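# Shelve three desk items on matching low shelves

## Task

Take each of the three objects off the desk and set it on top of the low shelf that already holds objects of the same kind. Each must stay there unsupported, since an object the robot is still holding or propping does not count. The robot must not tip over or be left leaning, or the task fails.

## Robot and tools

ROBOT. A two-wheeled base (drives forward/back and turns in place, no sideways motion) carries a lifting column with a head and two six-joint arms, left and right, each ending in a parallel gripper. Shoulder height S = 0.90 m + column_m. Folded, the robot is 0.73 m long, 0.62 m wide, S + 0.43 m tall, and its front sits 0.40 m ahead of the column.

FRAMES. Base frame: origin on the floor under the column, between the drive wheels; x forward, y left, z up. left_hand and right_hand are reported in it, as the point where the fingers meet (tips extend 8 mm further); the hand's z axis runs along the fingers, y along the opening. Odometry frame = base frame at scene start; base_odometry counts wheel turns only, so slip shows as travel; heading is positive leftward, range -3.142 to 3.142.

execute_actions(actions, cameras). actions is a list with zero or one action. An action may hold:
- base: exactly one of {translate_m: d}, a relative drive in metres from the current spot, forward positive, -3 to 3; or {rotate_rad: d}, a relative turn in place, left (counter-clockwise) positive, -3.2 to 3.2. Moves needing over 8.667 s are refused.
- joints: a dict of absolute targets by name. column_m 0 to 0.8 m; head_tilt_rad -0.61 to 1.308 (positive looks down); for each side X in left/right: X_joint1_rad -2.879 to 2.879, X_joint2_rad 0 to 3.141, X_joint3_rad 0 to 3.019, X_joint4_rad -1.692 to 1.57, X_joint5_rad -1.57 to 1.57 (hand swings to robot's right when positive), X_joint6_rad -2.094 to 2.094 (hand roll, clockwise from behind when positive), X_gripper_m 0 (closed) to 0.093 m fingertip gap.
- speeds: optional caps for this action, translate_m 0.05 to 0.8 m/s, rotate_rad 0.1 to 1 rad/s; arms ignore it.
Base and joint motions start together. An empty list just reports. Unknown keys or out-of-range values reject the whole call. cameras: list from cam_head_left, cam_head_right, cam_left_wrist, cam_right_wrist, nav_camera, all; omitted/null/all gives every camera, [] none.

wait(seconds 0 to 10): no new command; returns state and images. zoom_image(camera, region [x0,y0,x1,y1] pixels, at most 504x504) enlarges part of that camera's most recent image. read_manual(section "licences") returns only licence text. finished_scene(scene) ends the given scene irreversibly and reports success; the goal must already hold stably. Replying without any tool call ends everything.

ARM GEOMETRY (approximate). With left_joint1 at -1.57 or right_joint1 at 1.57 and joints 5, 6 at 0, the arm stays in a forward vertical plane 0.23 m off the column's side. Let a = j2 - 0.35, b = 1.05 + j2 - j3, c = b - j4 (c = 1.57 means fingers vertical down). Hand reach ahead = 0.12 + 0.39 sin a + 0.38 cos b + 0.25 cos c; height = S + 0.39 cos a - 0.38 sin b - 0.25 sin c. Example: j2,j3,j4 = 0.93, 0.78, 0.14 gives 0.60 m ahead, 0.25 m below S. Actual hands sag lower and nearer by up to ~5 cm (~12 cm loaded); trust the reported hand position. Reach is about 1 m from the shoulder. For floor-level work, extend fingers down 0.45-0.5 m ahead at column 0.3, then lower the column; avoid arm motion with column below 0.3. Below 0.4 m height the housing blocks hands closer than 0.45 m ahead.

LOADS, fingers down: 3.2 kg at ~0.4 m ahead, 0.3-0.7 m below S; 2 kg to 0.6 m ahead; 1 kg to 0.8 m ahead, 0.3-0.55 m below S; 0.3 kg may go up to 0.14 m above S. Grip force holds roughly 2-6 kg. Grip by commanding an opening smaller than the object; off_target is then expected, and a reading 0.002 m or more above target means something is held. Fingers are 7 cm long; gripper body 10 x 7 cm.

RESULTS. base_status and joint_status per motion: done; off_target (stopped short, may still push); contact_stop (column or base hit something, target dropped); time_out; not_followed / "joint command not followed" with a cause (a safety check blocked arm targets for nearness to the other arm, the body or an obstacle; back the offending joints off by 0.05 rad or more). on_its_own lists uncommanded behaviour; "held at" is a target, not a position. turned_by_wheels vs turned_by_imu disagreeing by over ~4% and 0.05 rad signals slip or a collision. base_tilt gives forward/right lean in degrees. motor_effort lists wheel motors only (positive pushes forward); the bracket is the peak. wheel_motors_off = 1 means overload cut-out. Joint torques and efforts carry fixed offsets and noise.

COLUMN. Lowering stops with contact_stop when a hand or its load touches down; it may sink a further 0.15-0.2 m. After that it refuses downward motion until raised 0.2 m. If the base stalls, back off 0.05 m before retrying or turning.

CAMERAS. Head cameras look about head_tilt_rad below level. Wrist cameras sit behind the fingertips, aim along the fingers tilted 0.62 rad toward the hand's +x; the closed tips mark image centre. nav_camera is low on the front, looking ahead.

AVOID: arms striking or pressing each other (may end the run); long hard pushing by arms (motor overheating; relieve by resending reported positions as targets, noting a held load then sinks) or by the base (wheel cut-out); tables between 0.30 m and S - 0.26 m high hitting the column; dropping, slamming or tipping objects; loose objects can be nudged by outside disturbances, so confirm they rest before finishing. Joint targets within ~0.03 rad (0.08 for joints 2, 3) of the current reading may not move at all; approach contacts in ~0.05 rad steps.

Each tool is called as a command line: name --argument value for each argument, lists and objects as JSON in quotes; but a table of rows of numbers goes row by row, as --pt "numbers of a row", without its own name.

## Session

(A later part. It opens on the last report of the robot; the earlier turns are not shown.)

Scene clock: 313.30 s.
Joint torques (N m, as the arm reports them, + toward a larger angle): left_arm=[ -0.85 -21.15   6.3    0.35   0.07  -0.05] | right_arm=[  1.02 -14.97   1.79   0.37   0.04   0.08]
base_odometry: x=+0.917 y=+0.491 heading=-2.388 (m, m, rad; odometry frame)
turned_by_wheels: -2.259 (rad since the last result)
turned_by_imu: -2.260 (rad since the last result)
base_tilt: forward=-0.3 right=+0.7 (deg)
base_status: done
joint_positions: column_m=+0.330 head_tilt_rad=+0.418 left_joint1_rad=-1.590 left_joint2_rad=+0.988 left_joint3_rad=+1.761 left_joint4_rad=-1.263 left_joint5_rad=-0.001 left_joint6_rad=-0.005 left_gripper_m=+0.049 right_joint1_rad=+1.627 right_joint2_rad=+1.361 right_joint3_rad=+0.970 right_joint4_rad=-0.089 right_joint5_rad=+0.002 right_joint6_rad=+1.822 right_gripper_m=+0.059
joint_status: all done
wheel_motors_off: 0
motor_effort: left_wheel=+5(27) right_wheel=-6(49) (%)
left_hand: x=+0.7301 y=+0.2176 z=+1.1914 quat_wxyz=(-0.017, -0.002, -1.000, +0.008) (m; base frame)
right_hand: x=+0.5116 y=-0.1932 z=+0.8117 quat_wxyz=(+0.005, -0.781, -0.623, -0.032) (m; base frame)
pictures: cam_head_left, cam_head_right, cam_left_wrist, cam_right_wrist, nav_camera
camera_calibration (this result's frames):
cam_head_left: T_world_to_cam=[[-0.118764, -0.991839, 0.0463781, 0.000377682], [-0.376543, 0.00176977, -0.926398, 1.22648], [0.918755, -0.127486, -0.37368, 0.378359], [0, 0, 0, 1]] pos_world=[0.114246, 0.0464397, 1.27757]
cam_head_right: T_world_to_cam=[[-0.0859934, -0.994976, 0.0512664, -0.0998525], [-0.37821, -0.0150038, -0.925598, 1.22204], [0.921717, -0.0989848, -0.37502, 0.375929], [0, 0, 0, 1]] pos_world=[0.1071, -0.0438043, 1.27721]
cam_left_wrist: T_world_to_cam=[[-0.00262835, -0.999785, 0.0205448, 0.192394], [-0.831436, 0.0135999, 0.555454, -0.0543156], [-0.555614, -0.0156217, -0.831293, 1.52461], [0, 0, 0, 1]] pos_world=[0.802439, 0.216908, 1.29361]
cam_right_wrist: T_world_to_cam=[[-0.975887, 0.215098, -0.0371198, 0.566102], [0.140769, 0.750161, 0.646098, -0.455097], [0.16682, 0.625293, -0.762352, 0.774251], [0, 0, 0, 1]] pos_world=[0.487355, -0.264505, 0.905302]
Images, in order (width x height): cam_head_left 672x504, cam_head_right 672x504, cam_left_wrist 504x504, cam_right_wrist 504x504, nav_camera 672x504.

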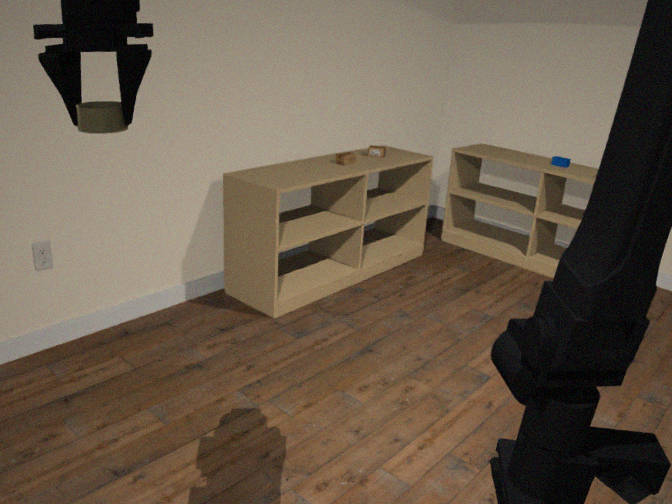

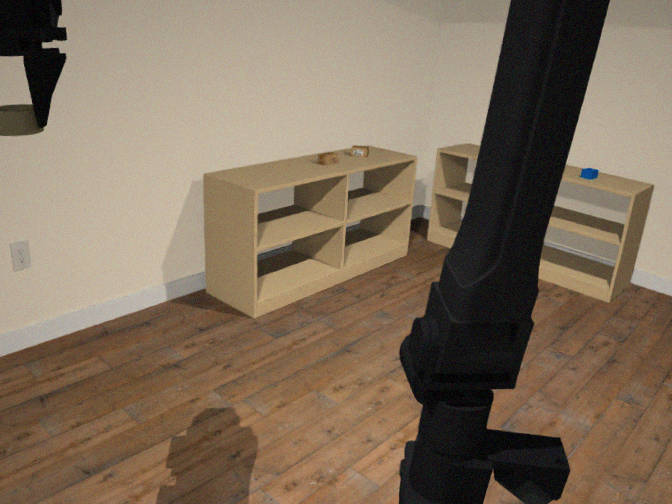

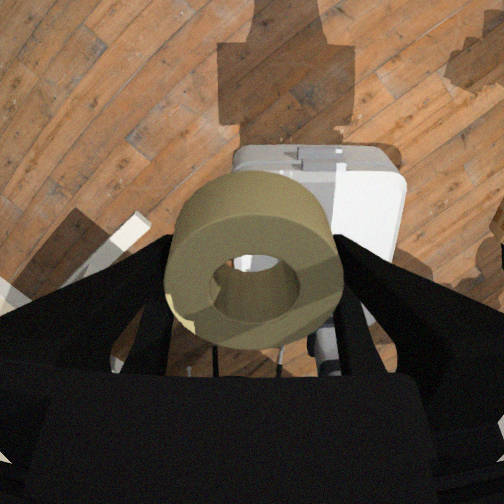

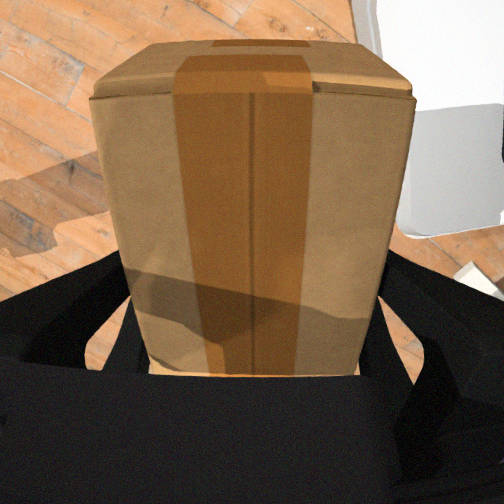

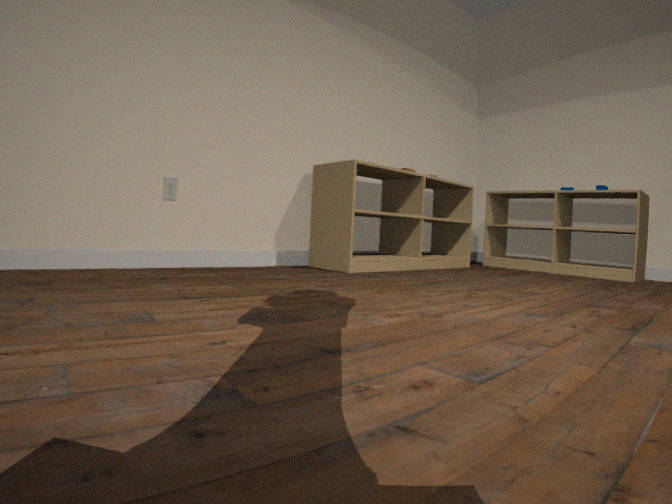

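execute_actions --actions '[{"base": {"translate_m": 2.02}, "joints": {"column_m": 0.25, "head_tilt_rad": 0.75, "left_joint2_rad": 0.78, "left_joint3_rad": 0.63, "left_joint4_rad": -0.37, "right_joint1_rad": 1.735, "right_joint2_rad": 1.79, "right_joint3_rad": 2.095, "right_joint4_rad": -0.77, "right_joint5_rad": 0.09}}]'

Scene clock: 367.17 s.
Joint torques (N m, as the arm reports them, + toward a larger angle): left_arm=[ -1.08 -11.23   3.35   1.16   0.07  -0.1 ] | right_arm=[  2.78 -22.41   7.78  -0.04   0.2    0.04]
base_odometry: x=-0.556 y=-0.890 heading=-2.389 (m, m, rad; odometry frame)
turned_by_wheels: +0.000 (rad since the last result)
turned_by_imu: -0.001 (rad since the last result)
base_tilt: forward=-0.3 right=+0.7 (deg)
base_status: done
joint_positions: column_m=+0.250 head_tilt_rad=+0.753 left_joint1_rad=-1.590 left_joint2_rad=+0.781 left_joint3_rad=+0.624 left_joint4_rad=-0.379 left_joint5_rad=-0.001 left_joint6_rad=-0.005 left_gripper_m=+0.049 right_joint1_rad=+1.745 right_joint2_rad=+1.787 right_joint3_rad=+2.082 right_joint4_rad=-0.765 right_joint5_rad=+0.087 right_joint6_rad=+1.823 right_gripper_m=+0.059
joint_status: all done
wheel_motors_off: 0
motor_effort: left_wheel=-2(44) right_wheel=+0(48) (%)
left_hand: x=+0.4196 y=+0.2170 z=+0.8988 quat_wxyz=(+0.006, -0.002, -1.000, +0.008) (m; base frame)
right_hand: x=+0.7928 y=-0.1091 z=+0.7036 quat_wxyz=(+0.009, -0.764, -0.644, -0.043) (m; base frame)
pictures: cam_head_left, cam_head_right, cam_left_wrist, cam_right_wrist, nav_camera
camera_calibration (this result's frames):
cam_head_left: T_world_to_cam=[[-0.096945, -0.991839, 0.0828107, -0.0420389], [-0.659907, 0.00176977, -0.751345, 0.950247], [0.745066, -0.127486, -0.654693, 0.704524], [0, 0, 0, 1]] pos_world=[0.0980827, 0.0464397, 1.17869]
cam_head_right: T_world_to_cam=[[-0.0643862, -0.994976, 0.0766649, -0.12823], [-0.66122, -0.0150038, -0.750042, 0.945233], [0.747424, -0.0989848, -0.656932, 0.703127], [0, 0, 0, 1]] pos_world=[0.0912163, -0.0438043, 1.1807]
cam_left_wrist: T_world_to_cam=[[-0.00247067, -0.999793, 0.0202104, 0.197258], [-0.804915, 0.0139809, 0.593226, -0.195092], [-0.593385, -0.014802, -0.804782, 1.10064], [0, 0, 0, 1]] pos_world=[0.49656, 0.216237, 0.997524]
cam_right_wrist: T_world_to_cam=[[-0.98545, 0.163253, -0.0472854, 0.82758], [0.0915651, 0.744322, 0.661513, -0.460413], [0.14319, 0.647559, -0.748441, 0.603724], [0, 0, 0, 1]] pos_world=[0.77125, -0.183356, 0.795554]
Images, in order (width x height): cam_head_left 672x504, cam_head_right 672x504, cam_left_wrist 504x504, cam_right_wrist 504x504, nav_camera 672x504.

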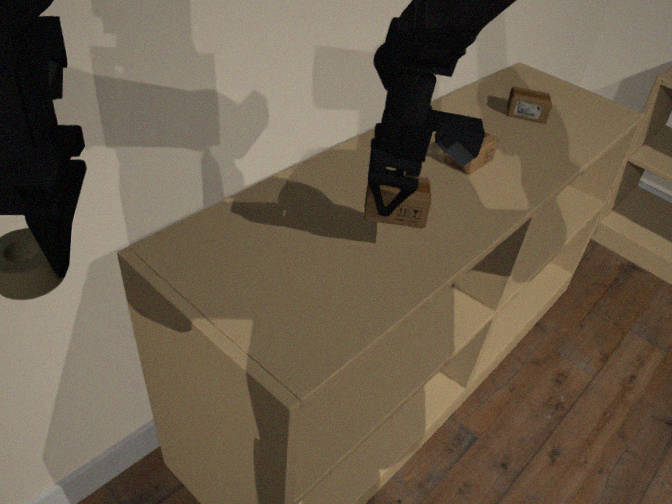

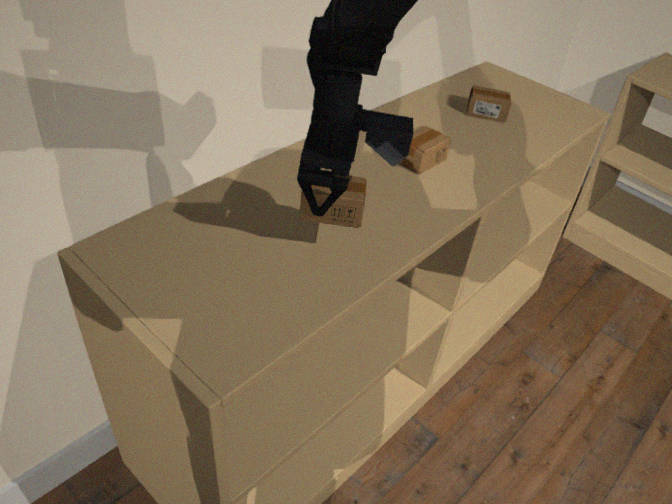

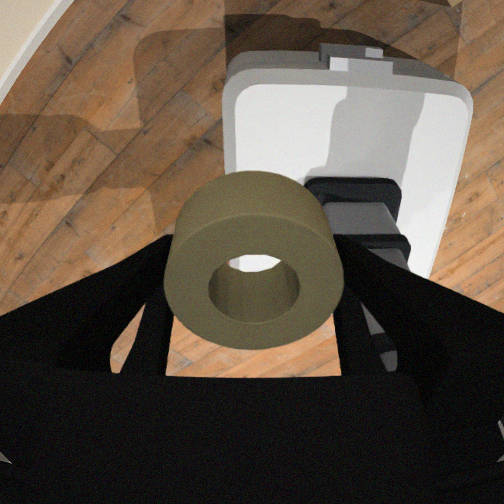

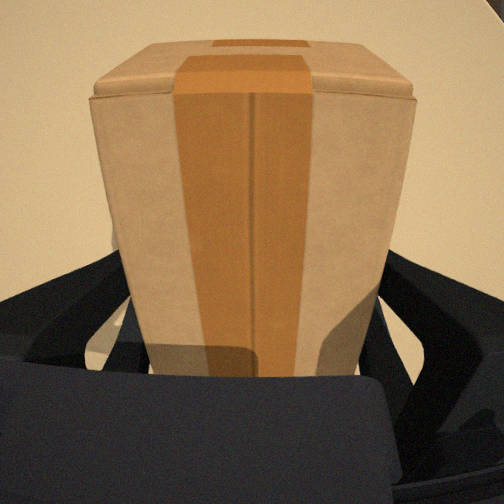

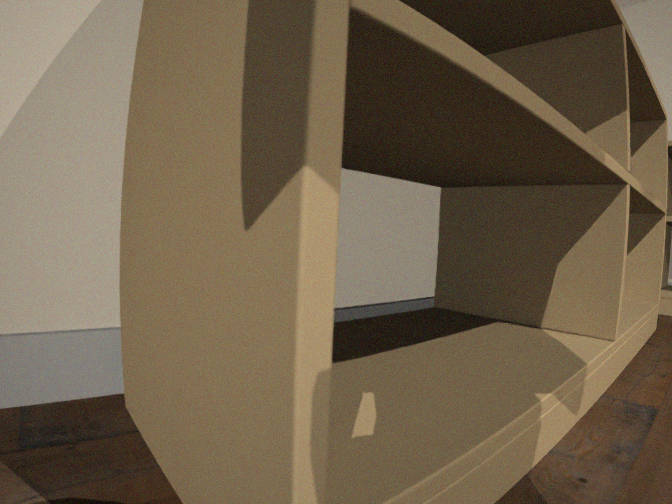

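execute_actions --actions '[{"joints": {"column_m": 0.187}}]' --cameras '["cam_head_left", "cam_head_right", "cam_right_wrist"]'

zoom_image --camera "cam_head_left" --region '[300, 140, 480, 280]'

Scene clock: 382.40 s.
Joint torques (N m, as the arm reports them, + toward a larger angle): left_arm=[ -0.86 -11.31   3.13   1.11   0.09  -0.08] | right_arm=[  2.43 -21.84   7.8    0.05   0.11   0.07]
base_odometry: x=-0.556 y=-0.890 heading=-2.389 (m, m, rad; odometry frame)
turned_by_wheels: +0.000 (rad since the last result)
turned_by_imu: +0.001 (rad since the last result)
base_tilt: forward=-0.2 right=+0.7 (deg)
base_status: not commanded
joint_positions: column_m=+0.187 head_tilt_rad=+0.753 left_joint1_rad=-1.590 left_joint2_rad=+0.781 left_joint3_rad=+0.624 left_joint4_rad=-0.379 left_joint5_rad=-0.001 left_joint6_rad=-0.005 left_gripper_m=+0.049 right_joint1_rad=+1.745 right_joint2_rad=+1.785 right_joint3_rad=+2.082 right_joint4_rad=-0.768 right_joint5_rad=+0.090 right_joint6_rad=+1.825 right_gripper_m=+0.059
joint_status: all done
wheel_motors_off: 0
motor_effort: left_wheel=+0(1) right_wheel=+1(1) (%)
left_hand: x=+0.4196 y=+0.2170 z=+0.8358 quat_wxyz=(+0.006, -0.002, -1.000, +0.008) (m; base frame)
right_hand: x=+0.7932 y=-0.1098 z=+0.6421 quat_wxyz=(+0.008, -0.765, -0.643, -0.042) (m; base frame)
pictures: cam_head_left, cam_head_right, cam_right_wrist
camera_calibration (this result's frames):
cam_head_left: T_world_to_cam=[[-0.096945, -0.991839, 0.0828107, -0.0368239], [-0.659907, 0.00176977, -0.751345, 0.902931], [0.745067, -0.127486, -0.654693, 0.663294], [0, 0, 0, 1]] pos_world=[0.0980827, 0.0464397, 1.11572]
cam_head_right: T_world_to_cam=[[-0.0643862, -0.994976, 0.0766649, -0.123402], [-0.66122, -0.0150038, -0.750042, 0.897998], [0.747424, -0.0989848, -0.656932, 0.661756], [0, 0, 0, 1]] pos_world=[0.0912163, -0.0438043, 1.11773]
cam_right_wrist: T_world_to_cam=[[-0.985035, 0.165797, -0.0470916, 0.824956], [0.0940517, 0.746025, 0.659243, -0.419538], [0.144432, 0.644948, -0.750454, 0.558117], [0, 0, 0, 1]] pos_world=[0.771459, -0.183747, 0.734267]
Images, in order (width x height): cam_head_left 672x504, cam_head_right 672x504, cam_right_wrist 504x504.

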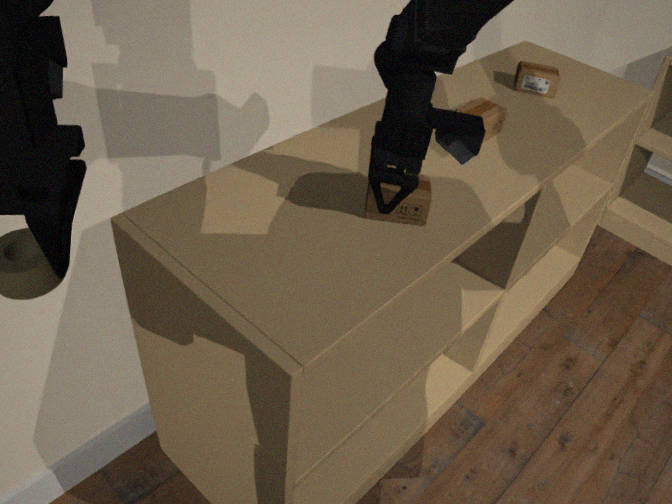

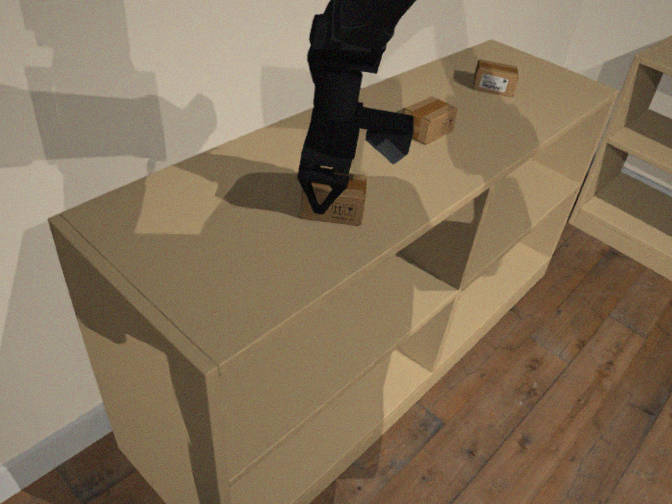

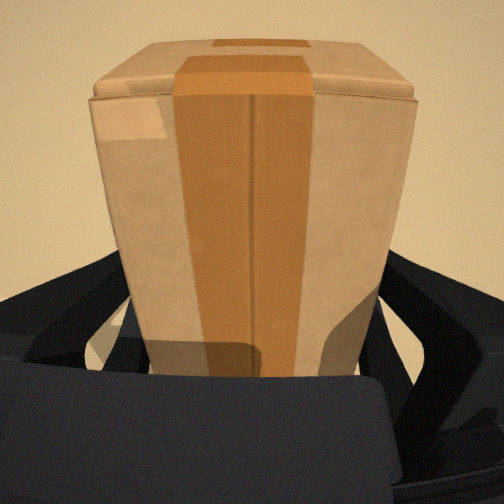

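Region (300, 140, 480, 280) of cam_head_left's 672x504 image, scaled by 2.800, with more detail than that image has.

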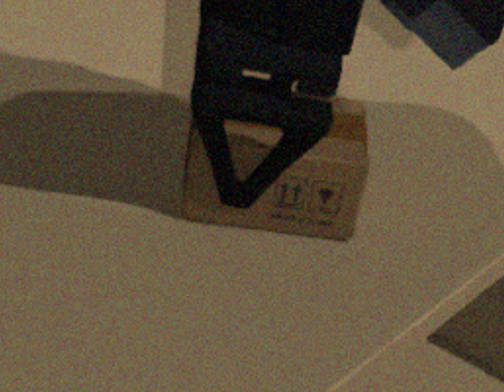

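execute_actions --actions '[{"joints": {"right_gripper_m": 0.093}}]' --cameras '["cam_head_left", "cam_right_wrist"]'

Scene clock: 465.77 s.
Joint torques (N m, as the arm reports them, + toward a larger angle): left_arm=[ -0.33 -10.91   2.97   1.12   0.05  -0.12] | right_arm=[  1.98 -21.8    7.62   0.26   0.15   0.04]
base_odometry: x=-0.556 y=-0.890 heading=-2.389 (m, m, rad; odometry frame)
turned_by_wheels: +0.000 (rad since the last result)
turned_by_imu: +0.001 (rad since the last result)
base_tilt: forward=-0.3 right=+0.7 (deg)
base_status: not commanded
joint_positions: column_m=+0.187 head_tilt_rad=+0.753 left_joint1_rad=-1.590 left_joint2_rad=+0.781 left_joint3_rad=+0.624 left_joint4_rad=-0.379 left_joint5_rad=-0.001 left_joint6_rad=-0.005 left_gripper_m=+0.049 right_joint1_rad=+1.745 right_joint2_rad=+1.785 right_joint3_rad=+2.082 right_joint4_rad=-0.768 right_joint5_rad=+0.090 right_joint6_rad=+1.826 right_gripper_m=+0.093
joint_status: all done
wheel_motors_off: 0
motor_effort: left_wheel=+0(1) right_wheel=+1(0) (%)
left_hand: x=+0.4196 y=+0.2170 z=+0.8358 quat_wxyz=(+0.006, -0.002, -1.000, +0.008) (m; base frame)
right_hand: x=+0.7932 y=-0.1098 z=+0.6421 quat_wxyz=(+0.008, -0.765, -0.642, -0.042) (m; base frame)
pictures: cam_head_left, cam_right_wrist
camera_calibration (this result's frames):
cam_head_left: T_world_to_cam=[[-0.096945, -0.991839, 0.0828106, -0.0368239], [-0.659907, 0.00176977, -0.751345, 0.902931], [0.745067, -0.127486, -0.654693, 0.663294], [0, 0, 0, 1]] pos_world=[0.0980828, 0.0464397, 1.11572]
cam_right_wrist: T_world_to_cam=[[-0.984973, 0.166173, -0.0470634, 0.824931], [0.0943519, 0.745976, 0.659256, -0.419789], [0.144659, 0.644908, -0.750445, 0.557927], [0, 0, 0, 1]] pos_world=[0.771433, -0.18374, 0.734266]
Images, in order (width x height): cam_head_left 672x504, cam_right_wrist 504x504.

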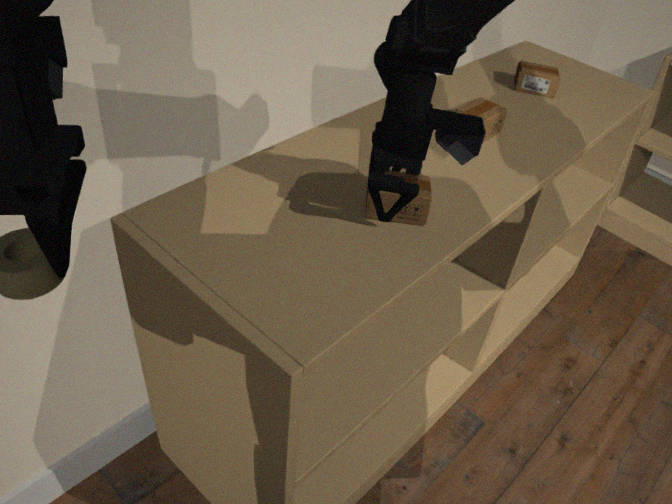

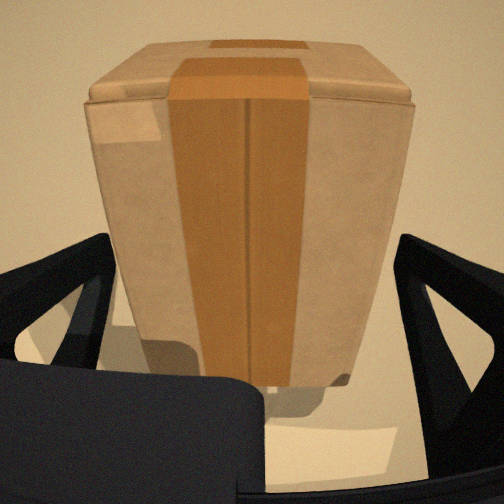

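execute_actions --actions '[{"base": {"rotate_rad": -3.085}, "joints": {"column_m": 0.345, "head_tilt_rad": 0.3}}]'

Scene clock: 481.03 s.
Joint torques (N m, as the arm reports them, + toward a larger angle): left_arm=[ -0.75 -10.69   3.04   1.22   0.1   -0.12] | right_arm=[  2.73 -21.39   7.82   0.05   0.13   0.02]
base_odometry: x=-0.556 y=-0.890 heading=+0.811 (m, m, rad; odometry frame)
turned_by_wheels: -3.084 (rad since the last result)
turned_by_imu: -3.084 (rad since the last result)
base_tilt: forward=-0.2 right=+0.8 (deg)
base_status: done
joint_positions: column_m=+0.345 head_tilt_rad=+0.319 left_joint1_rad=-1.590 left_joint2_rad=+0.781 left_joint3_rad=+0.624 left_joint4_rad=-0.379 left_joint5_rad=-0.001 left_joint6_rad=-0.005 left_gripper_m=+0.049 right_joint1_rad=+1.728 right_joint2_rad=+1.785 right_joint3_rad=+2.082 right_joint4_rad=-0.768 right_joint5_rad=+0.090 right_joint6_rad=+1.826 right_gripper_m=+0.093
joint_status: all done
wheel_motors_off: 0
motor_effort: left_wheel=+6(45) right_wheel=-6(50) (%)
left_hand: x=+0.4196 y=+0.2170 z=+0.9937 quat_wxyz=(+0.006, -0.002, -1.000, +0.008) (m; base frame)
right_hand: x=+0.7941 y=-0.1226 z=+0.7983 quat_wxyz=(+0.002, -0.768, -0.639, -0.037) (m; base frame)
pictures: cam_head_left, cam_head_right, cam_left_wrist, cam_right_wrist, nav_camera
camera_calibration (this result's frames):
cam_head_left: T_world_to_cam=[[-0.122787, -0.991839, 0.0343419, 0.0159032], [-0.282583, 0.00176977, -0.959241, 1.27937], [0.951352, -0.127486, -0.280494, 0.258306], [0, 0, 0, 1]] pos_world=[0.117741, 0.0464397, 1.29913]
cam_head_right: T_world_to_cam=[[-0.0906638, -0.994976, 0.0424637, -0.0886714], [-0.284322, -0.0150038, -0.958611, 1.27515], [0.954432, -0.0989848, -0.281533, 0.255489], [0, 0, 0, 1]] pos_world=[0.110667, -0.0438043, 1.29806]
cam_left_wrist: T_world_to_cam=[[-0.00247067, -0.999793, 0.0202104, 0.195341], [-0.804915, 0.0139809, 0.593226, -0.251382], [-0.593385, -0.014802, -0.804782, 1.17701], [0, 0, 0, 1]] pos_world=[0.49656, 0.216237, 1.09241]
cam_right_wrist: T_world_to_cam=[[-0.983513, 0.173902, -0.0495914, 0.837135], [0.100793, 0.754856, 0.648099, -0.508466], [0.15014, 0.632416, -0.75994, 0.684988], [0, 0, 0, 1]] pos_world=[0.771739, -0.194958, 0.8916]
Images, in order (width x height): cam_head_left 672x504, cam_head_right 672x504, cam_left_wrist 504x504, cam_right_wrist 504x504, nav_camera 672x504.

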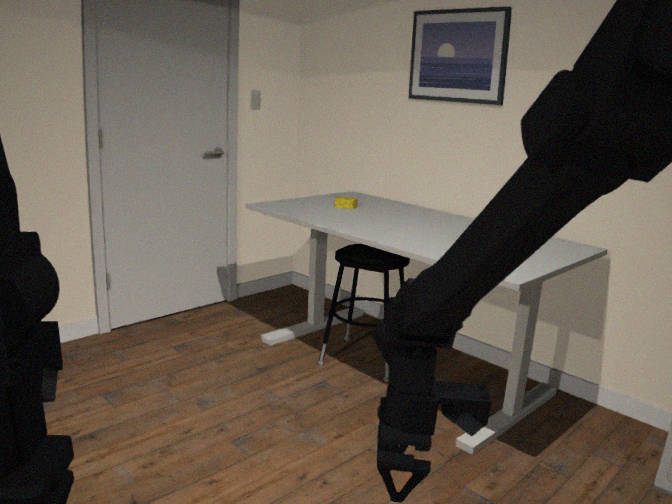

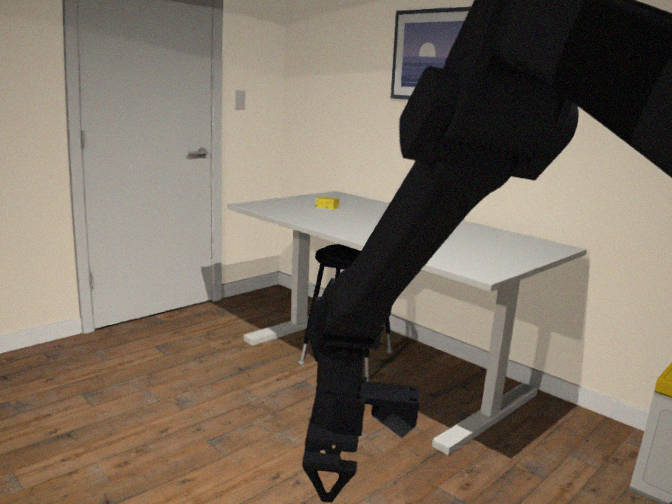

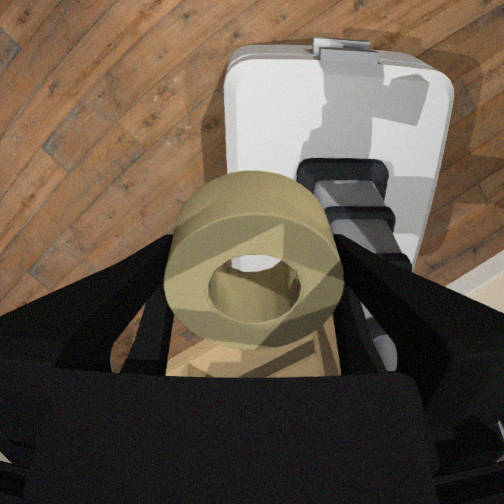

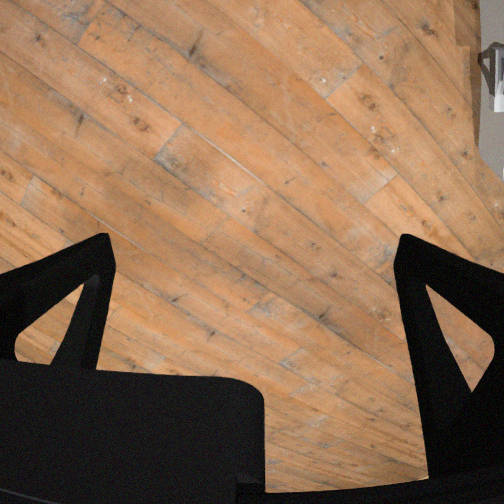

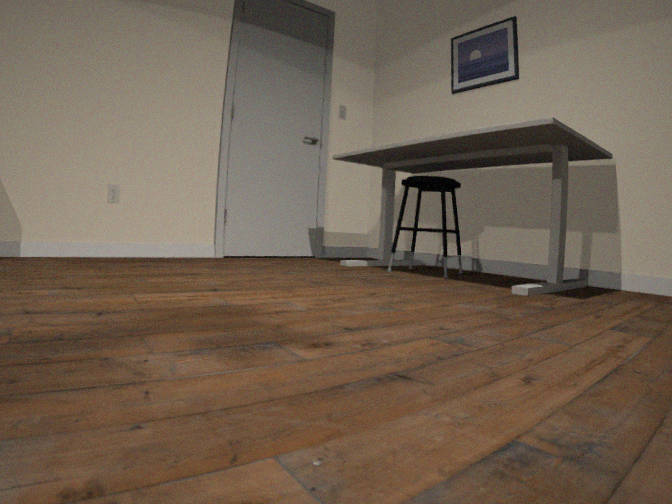

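zoom_image --camera "cam_head_left" --region '[230, 170, 430, 380]'

zoom_image --camera "nav_camera" --region '[320, 120, 560, 310]'

Region (230, 170, 430, 380) of cam_head_left's 672x504 image, scaled by 2.400, with more detail than that image has; it fills the left 480 columns of this view, and the rest is white.

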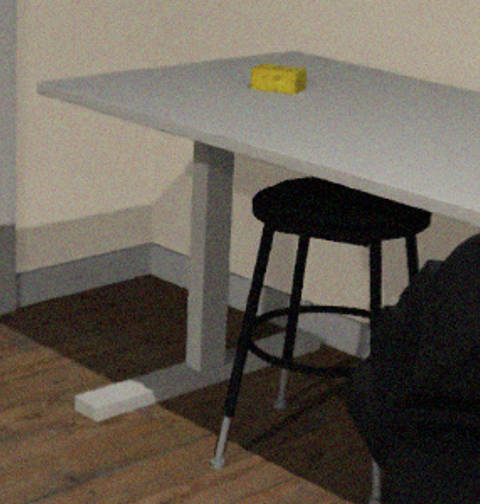

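Region (320, 120, 560, 310) of nav_camera's 672x504 image, scaled by 2.100, with more detail than that image has; it fills the top 399 rows of this view, and the rest is white.

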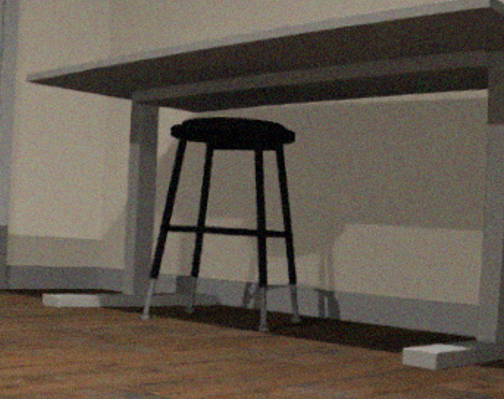

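execute_actions --actions '[{"base": {"translate_m": 2.225}, "joints": {"column_m": 0.35, "head_tilt_rad": 0.7, "right_joint1_rad": 1.37, "right_joint4_rad": -0.835, "right_joint5_rad": -0.177, "right_joint6_rad": 1.97}}]'

Scene clock: 550.87 s.
Joint torques (N m, as the arm reports them, + toward a larger angle): left_arm=[ -0.88 -11.14   2.92   0.98   0.07  -0.06] | right_arm=[ -3.12 -21.28   7.76  -0.04   0.08   0.07]
base_odometry: x=+0.977 y=+0.722 heading=+0.810 (m, m, rad; odometry frame)
turned_by_wheels: +0.000 (rad since the last result)
turned_by_imu: -0.001 (rad since the last result)
base_tilt: forward=-0.3 right=+0.7 (deg)
base_status: done
joint_positions: column_m=+0.350 head_tilt_rad=+0.703 left_joint1_rad=-1.590 left_joint2_rad=+0.781 left_joint3_rad=+0.624 left_joint4_rad=-0.378 left_joint5_rad=-0.001 left_joint6_rad=-0.005 left_gripper_m=+0.049 right_joint1_rad=+1.375 right_joint2_rad=+1.786 right_joint3_rad=+2.082 right_joint4_rad=-0.831 right_joint5_rad=-0.175 right_joint6_rad=+1.957 right_gripper_m=+0.093
joint_status: all done
wheel_motors_off: 0
motor_effort: left_wheel=+0(50) right_wheel=+0(52) (%)
left_hand: x=+0.4199 y=+0.2170 z=+0.9986 quat_wxyz=(+0.006, -0.002, -1.000, +0.008) (m; base frame)
right_hand: x=+0.7776 y=-0.3407 z=+0.8059 quat_wxyz=(+0.003, -0.856, -0.516, -0.001) (m; base frame)
pictures: cam_head_left, cam_head_right, cam_left_wrist, cam_right_wrist, nav_camera
camera_calibration (this result's frames):
cam_head_left: T_world_to_cam=[[-0.100947, -0.991839, 0.0778816, -0.0435251], [-0.621684, 0.00176977, -0.783267, 1.06602], [0.776736, -0.127486, -0.616788, 0.717693], [0, 0, 0, 1]] pos_world=[0.100878, 0.0464397, 1.28104]
cam_head_right: T_world_to_cam=[[-0.0681231, -0.994976, 0.0733644, -0.131291], [-0.623059, -0.0150038, -0.782031, 1.06097], [0.779202, -0.0989848, -0.618907, 0.716354], [0, 0, 0, 1]] pos_world=[0.0939196, -0.0438043, 1.2827]
cam_left_wrist: T_world_to_cam=[[-0.0024744, -0.999793, 0.0202188, 0.195231], [-0.805593, 0.0139719, 0.592304, -0.252907], [-0.592464, -0.0148226, -0.805461, 1.18148], [0, 0, 0, 1]] pos_world=[0.496728, 0.216237, 1.09749]
cam_right_wrist: T_world_to_cam=[[-0.888345, 0.459176, -0.00051299, 0.842762], [0.364859, 0.706552, 0.606352, -0.535231], [0.278785, 0.538463, -0.795196, 0.72747], [0, 0, 0, 1]] pos_world=[0.74114, -0.400523, 0.903453]
Images, in order (width x height): cam_head_left 672x504, cam_head_right 672x504, cam_left_wrist 504x504, cam_right_wrist 504x504, nav_camera 672x504.

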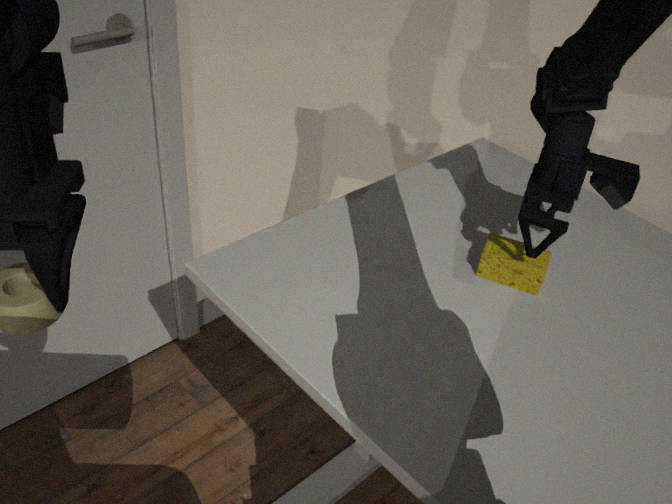

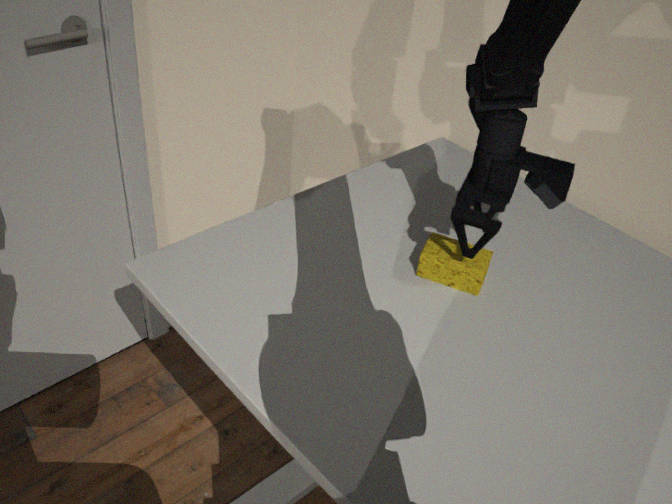

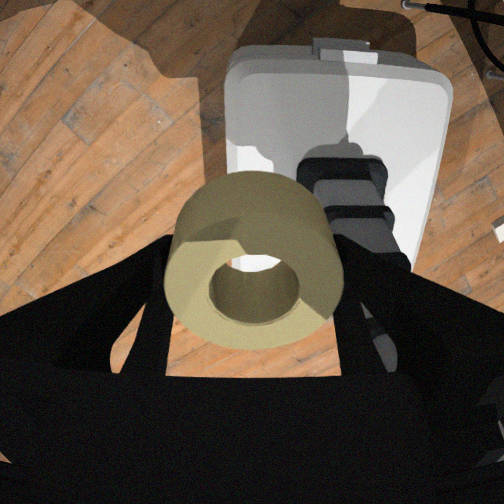

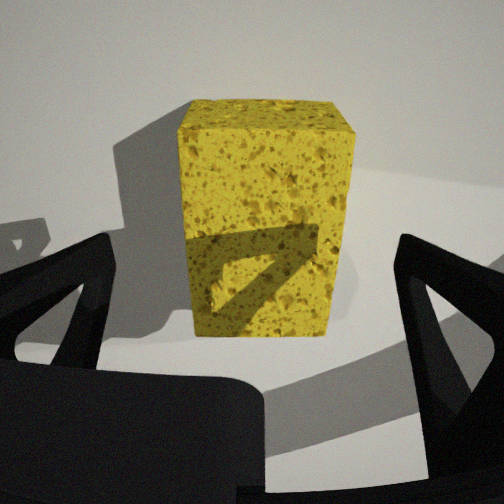

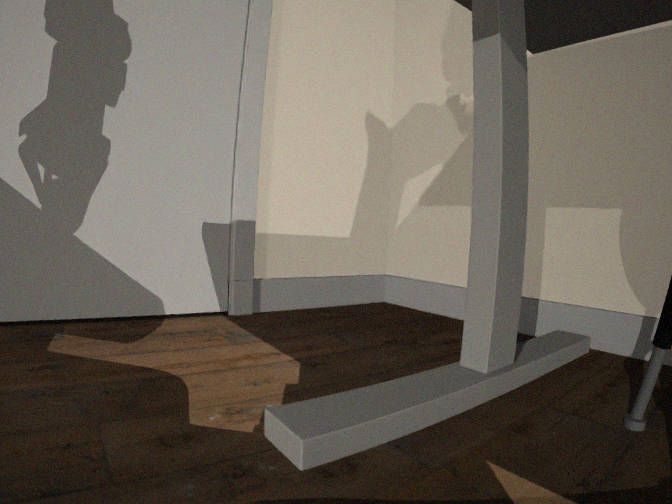

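execute_actions --actions '[{"base": {"rotate_rad": 0.027}, "joints": {"column_m": 0.296}}]' --cameras '["cam_head_right", "cam_right_wrist"]'

Scene clock: 570.83 s.
Joint torques (N m, as the arm reports them, + toward a larger angle): left_arm=[ -0.5  -10.32   2.89   1.06   0.11  -0.05] | right_arm=[ -2.79 -20.94   7.7   -0.08   0.05   0.04]
base_odometry: x=+0.977 y=+0.722 heading=+0.836 (m, m, rad; odometry frame)
turned_by_wheels: +0.025 (rad since the last result)
turned_by_imu: +0.027 (rad since the last result)
base_tilt: forward=-0.3 right=+0.7 (deg)
base_status: done
joint_positions: column_m=+0.296 head_tilt_rad=+0.703 left_joint1_rad=-1.590 left_joint2_rad=+0.781 left_joint3_rad=+0.624 left_joint4_rad=-0.378 left_joint5_rad=-0.001 left_joint6_rad=-0.005 left_gripper_m=+0.049 right_joint1_rad=+1.372 right_joint2_rad=+1.786 right_joint3_rad=+2.082 right_joint4_rad=-0.831 right_joint5_rad=-0.175 right_joint6_rad=+1.957 right_gripper_m=+0.093
joint_status: all done
wheel_motors_off: 0
motor_effort: left_wheel=-4(30) right_wheel=+2(31) (%)
left_hand: x=+0.4199 y=+0.2170 z=+0.9448 quat_wxyz=(+0.006, -0.002, -1.000, +0.008) (m; base frame)
right_hand: x=+0.7774 y=-0.3429 z=+0.7523 quat_wxyz=(+0.002, -0.857, -0.516, +0.000) (m; base frame)
pictures: cam_head_right, cam_right_wrist
camera_calibration (this result's frames):
cam_head_right: T_world_to_cam=[[-0.0681231, -0.994976, 0.0733644, -0.127338], [-0.623059, -0.0150038, -0.782031, 1.01884], [0.779202, -0.0989848, -0.618907, 0.683013], [0, 0, 0, 1]] pos_world=[0.0939196, -0.0438043, 1.22883]
cam_right_wrist: T_world_to_cam=[[-0.887644, 0.460528, -0.00172835, 0.844439], [0.365938, 0.707594, 0.604483, -0.500179], [0.279604, 0.535933, -0.796616, 0.685698], [0, 0, 0, 1]] pos_world=[0.740871, -0.402453, 0.850047]
Images, in order (width x height): cam_head_right 672x504, cam_right_wrist 504x504.

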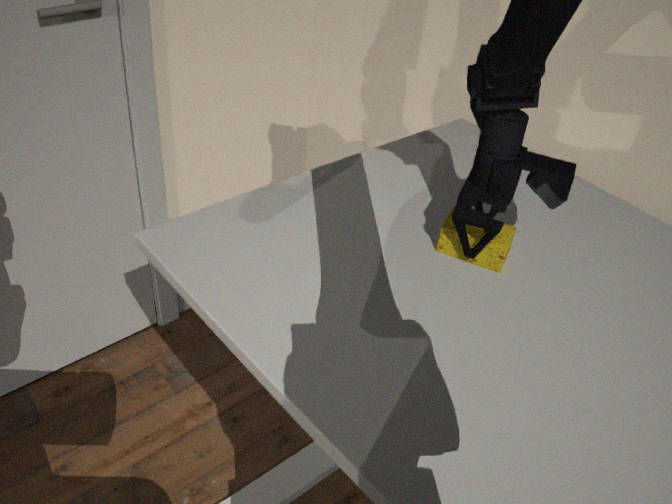

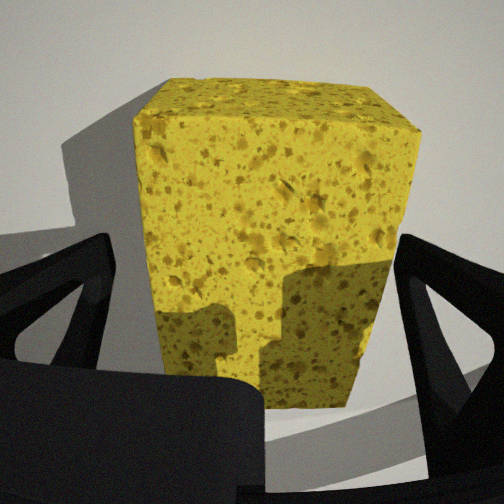

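execute_actions --actions '[{"joints": {"right_gripper_m": 0.045}}]' --cameras '["cam_head_right", "cam_right_wrist", "cam_left_wrist"]'

Scene clock: 574.40 s.
Joint torques (N m, as the arm reports them, + toward a larger angle): left_arm=[ -0.88 -10.76   3.11   1.14   0.06  -0.12] | right_arm=[ -3.26 -21.26   7.69   0.     0.06   0.07]
base_odometry: x=+0.977 y=+0.722 heading=+0.836 (m, m, rad; odometry frame)
turned_by_wheels: +0.000 (rad since the last result)
turned_by_imu: +0.001 (rad since the last result)
base_tilt: forward=-0.3 right=+0.7 (deg)
base_status: not commanded
joint_positions: column_m=+0.296 head_tilt_rad=+0.703 left_joint1_rad=-1.590 left_joint2_rad=+0.781 left_joint3_rad=+0.624 left_joint4_rad=-0.378 left_joint5_rad=-0.001 left_joint6_rad=-0.005 left_gripper_m=+0.049 right_joint1_rad=+1.372 right_joint2_rad=+1.786 right_joint3_rad=+2.082 right_joint4_rad=-0.831 right_joint5_rad=-0.175 right_joint6_rad=+1.958 right_gripper_m=+0.059
joint_status: right_gripper_m off_target (ended at +0.059, target +0.045)
wheel_motors_off: 0
motor_effort: left_wheel=-2(3) right_wheel=+1(1) (%)
left_hand: x=+0.4199 y=+0.2170 z=+0.9448 quat_wxyz=(+0.006, -0.002, -1.000, +0.008) (m; base frame)
right_hand: x=+0.7774 y=-0.3429 z=+0.7523 quat_wxyz=(+0.002, -0.857, -0.515, +0.000) (m; base frame)
pictures: cam_head_right, cam_left_wrist, cam_right_wrist
camera_calibration (this result's frames):
cam_head_right: T_world_to_cam=[[-0.0681231, -0.994976, 0.0733644, -0.127338], [-0.623059, -0.0150038, -0.782031, 1.01884], [0.779202, -0.0989848, -0.618907, 0.683012], [0, 0, 0, 1]] pos_world=[0.0939196, -0.0438043, 1.22883]
cam_left_wrist: T_world_to_cam=[[-0.0024744, -0.999793, 0.0202188, 0.19632], [-0.805593, 0.0139719, 0.592304, -0.220998], [-0.592464, -0.0148226, -0.805461, 1.13809], [0, 0, 0, 1]] pos_world=[0.496728, 0.216237, 1.04362]
cam_right_wrist: T_world_to_cam=[[-0.887468, 0.460866, -0.00172746, 0.844418], [0.366208, 0.707455, 0.604482, -0.500436], [0.279808, 0.535826, -0.796617, 0.685504], [0, 0, 0, 1]] pos_world=[0.740848, -0.402439, 0.850047]
Images, in order (width x height): cam_head_right 672x504, cam_left_wrist 504x504, cam_right_wrist 504x504.

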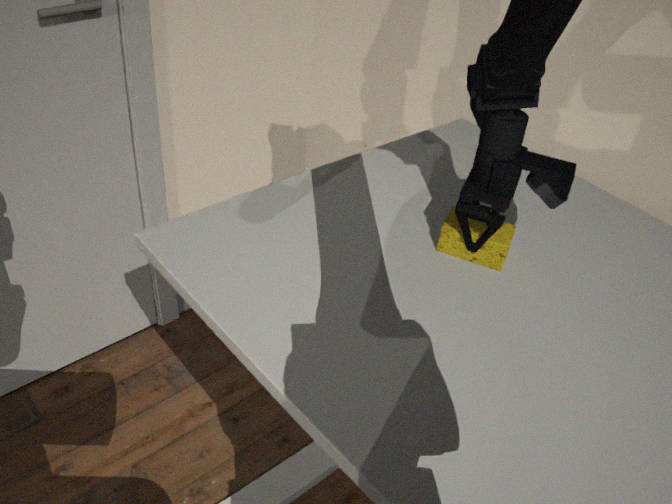

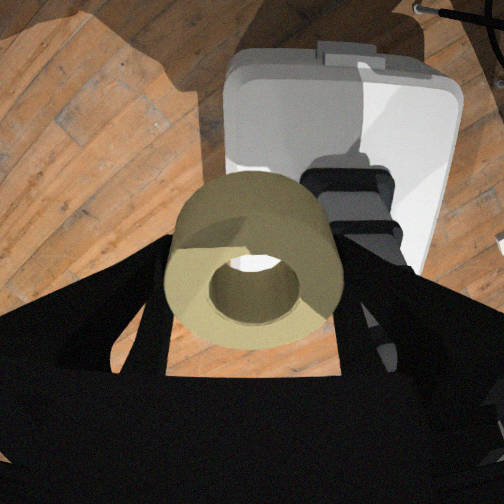

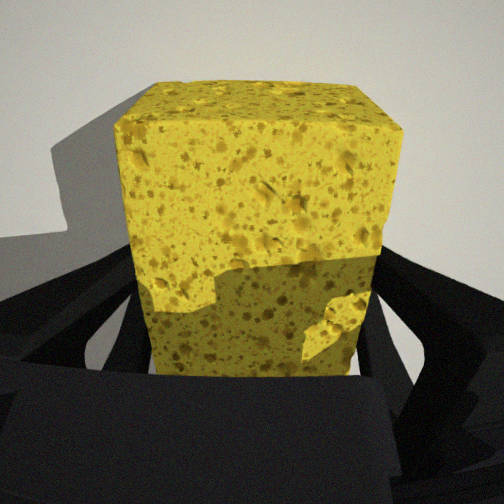

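execute_actions --actions '[{"base": {"rotate_rad": 2.07}, "joints": {"column_m": 0.36, "head_tilt_rad": 0.3}}]'

Scene clock: 627.60 s.
Joint torques (N m, as the arm reports them, + toward a larger angle): left_arm=[ -0.88 -10.51   2.98   1.12   0.05  -0.09] | right_arm=[ -2.81 -21.6    7.61   0.03   0.06   0.08]
base_odometry: x=+0.977 y=+0.722 heading=+2.905 (m, m, rad; odometry frame)
turned_by_wheels: +2.069 (rad since the last result)
turned_by_imu: +2.073 (rad since the last result)
base_tilt: forward=-0.3 right=+0.6 (deg)
base_status: done
joint_positions: column_m=+0.360 head_tilt_rad=+0.319 left_joint1_rad=-1.590 left_joint2_rad=+0.781 left_joint3_rad=+0.624 left_joint4_rad=-0.378 left_joint5_rad=-0.001 left_joint6_rad=-0.005 left_gripper_m=+0.049 right_joint1_rad=+1.370 right_joint2_rad=+1.787 right_joint3_rad=+2.082 right_joint4_rad=-0.831 right_joint5_rad=-0.175 right_joint6_rad=+1.958 right_gripper_m=+0.059
joint_status: all done
wheel_motors_off: 0
motor_effort: left_wheel=-4(49) right_wheel=+5(35) (%)
left_hand: x=+0.4199 y=+0.2170 z=+1.0087 quat_wxyz=(+0.006, -0.002, -1.000, +0.008) (m; base frame)
right_hand: x=+0.7769 y=-0.3441 z=+0.8159 quat_wxyz=(+0.002, -0.857, -0.515, +0.001) (m; base frame)
pictures: cam_head_left, cam_head_right, cam_left_wrist, cam_right_wrist, nav_camera
camera_calibration (this result's frames):
cam_head_left: T_world_to_cam=[[-0.122787, -0.991839, 0.034342, 0.015388], [-0.282584, 0.00176977, -0.959241, 1.29375], [0.951351, -0.127486, -0.280495, 0.262514], [0, 0, 0, 1]] pos_world=[0.117741, 0.0464397, 1.31413]
cam_head_right: T_world_to_cam=[[-0.0906638, -0.994976, 0.0424638, -0.0893084], [-0.284323, -0.0150038, -0.958611, 1.28952], [0.954432, -0.0989848, -0.281534, 0.259712], [0, 0, 0, 1]] pos_world=[0.110667, -0.0438043, 1.31306]
cam_left_wrist: T_world_to_cam=[[-0.0024744, -0.999793, 0.0202188, 0.195029], [-0.805593, 0.0139719, 0.592304, -0.258834], [-0.592464, -0.0148226, -0.805461, 1.18954], [0, 0, 0, 1]] pos_world=[0.496728, 0.216237, 1.1075]
cam_right_wrist: T_world_to_cam=[[-0.887057, 0.461658, -0.00163862, 0.844559], [0.367293, 0.70788, 0.603326, -0.537607], [0.27969, 0.534583, -0.797493, 0.73725], [0, 0, 0, 1]] pos_world=[0.740429, -0.403457, 0.913688]
Images, in order (width x height): cam_head_left 672x504, cam_head_right 672x504, cam_left_wrist 504x504, cam_right_wrist 504x504, nav_camera 672x504.

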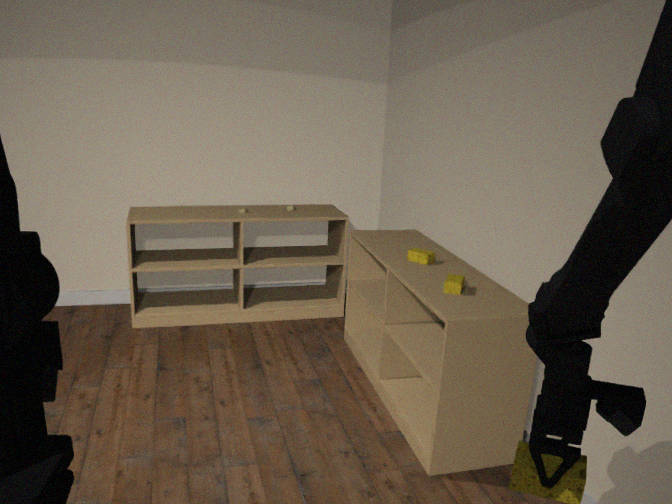

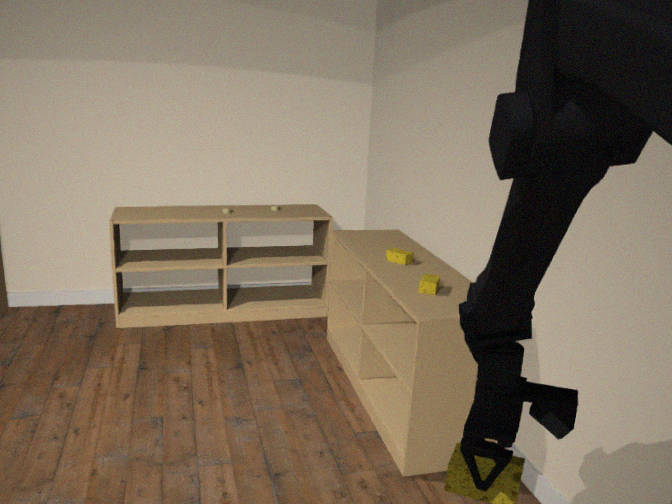

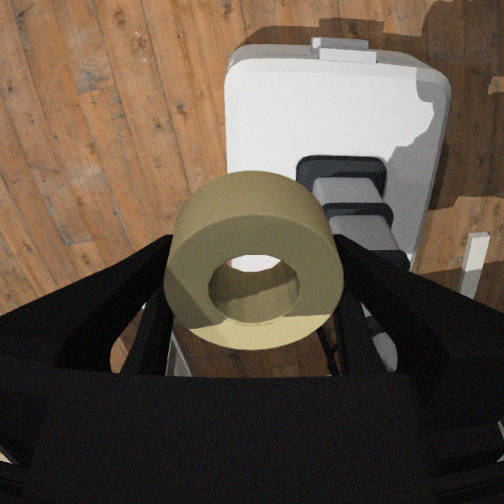

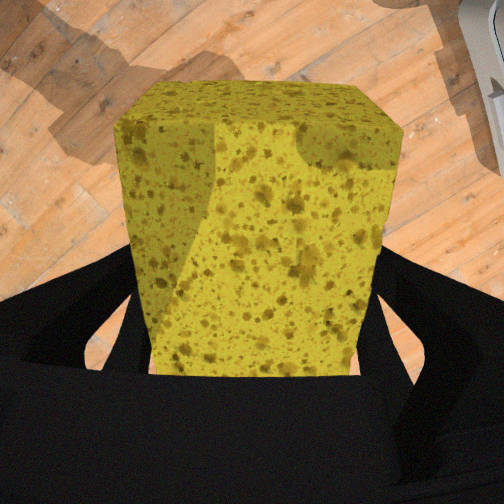

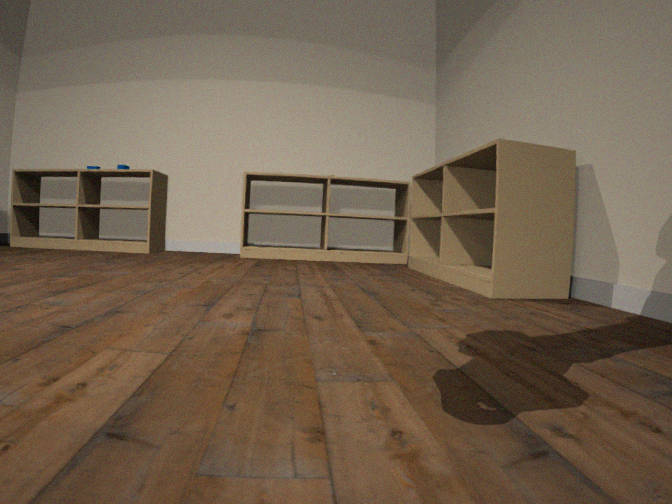

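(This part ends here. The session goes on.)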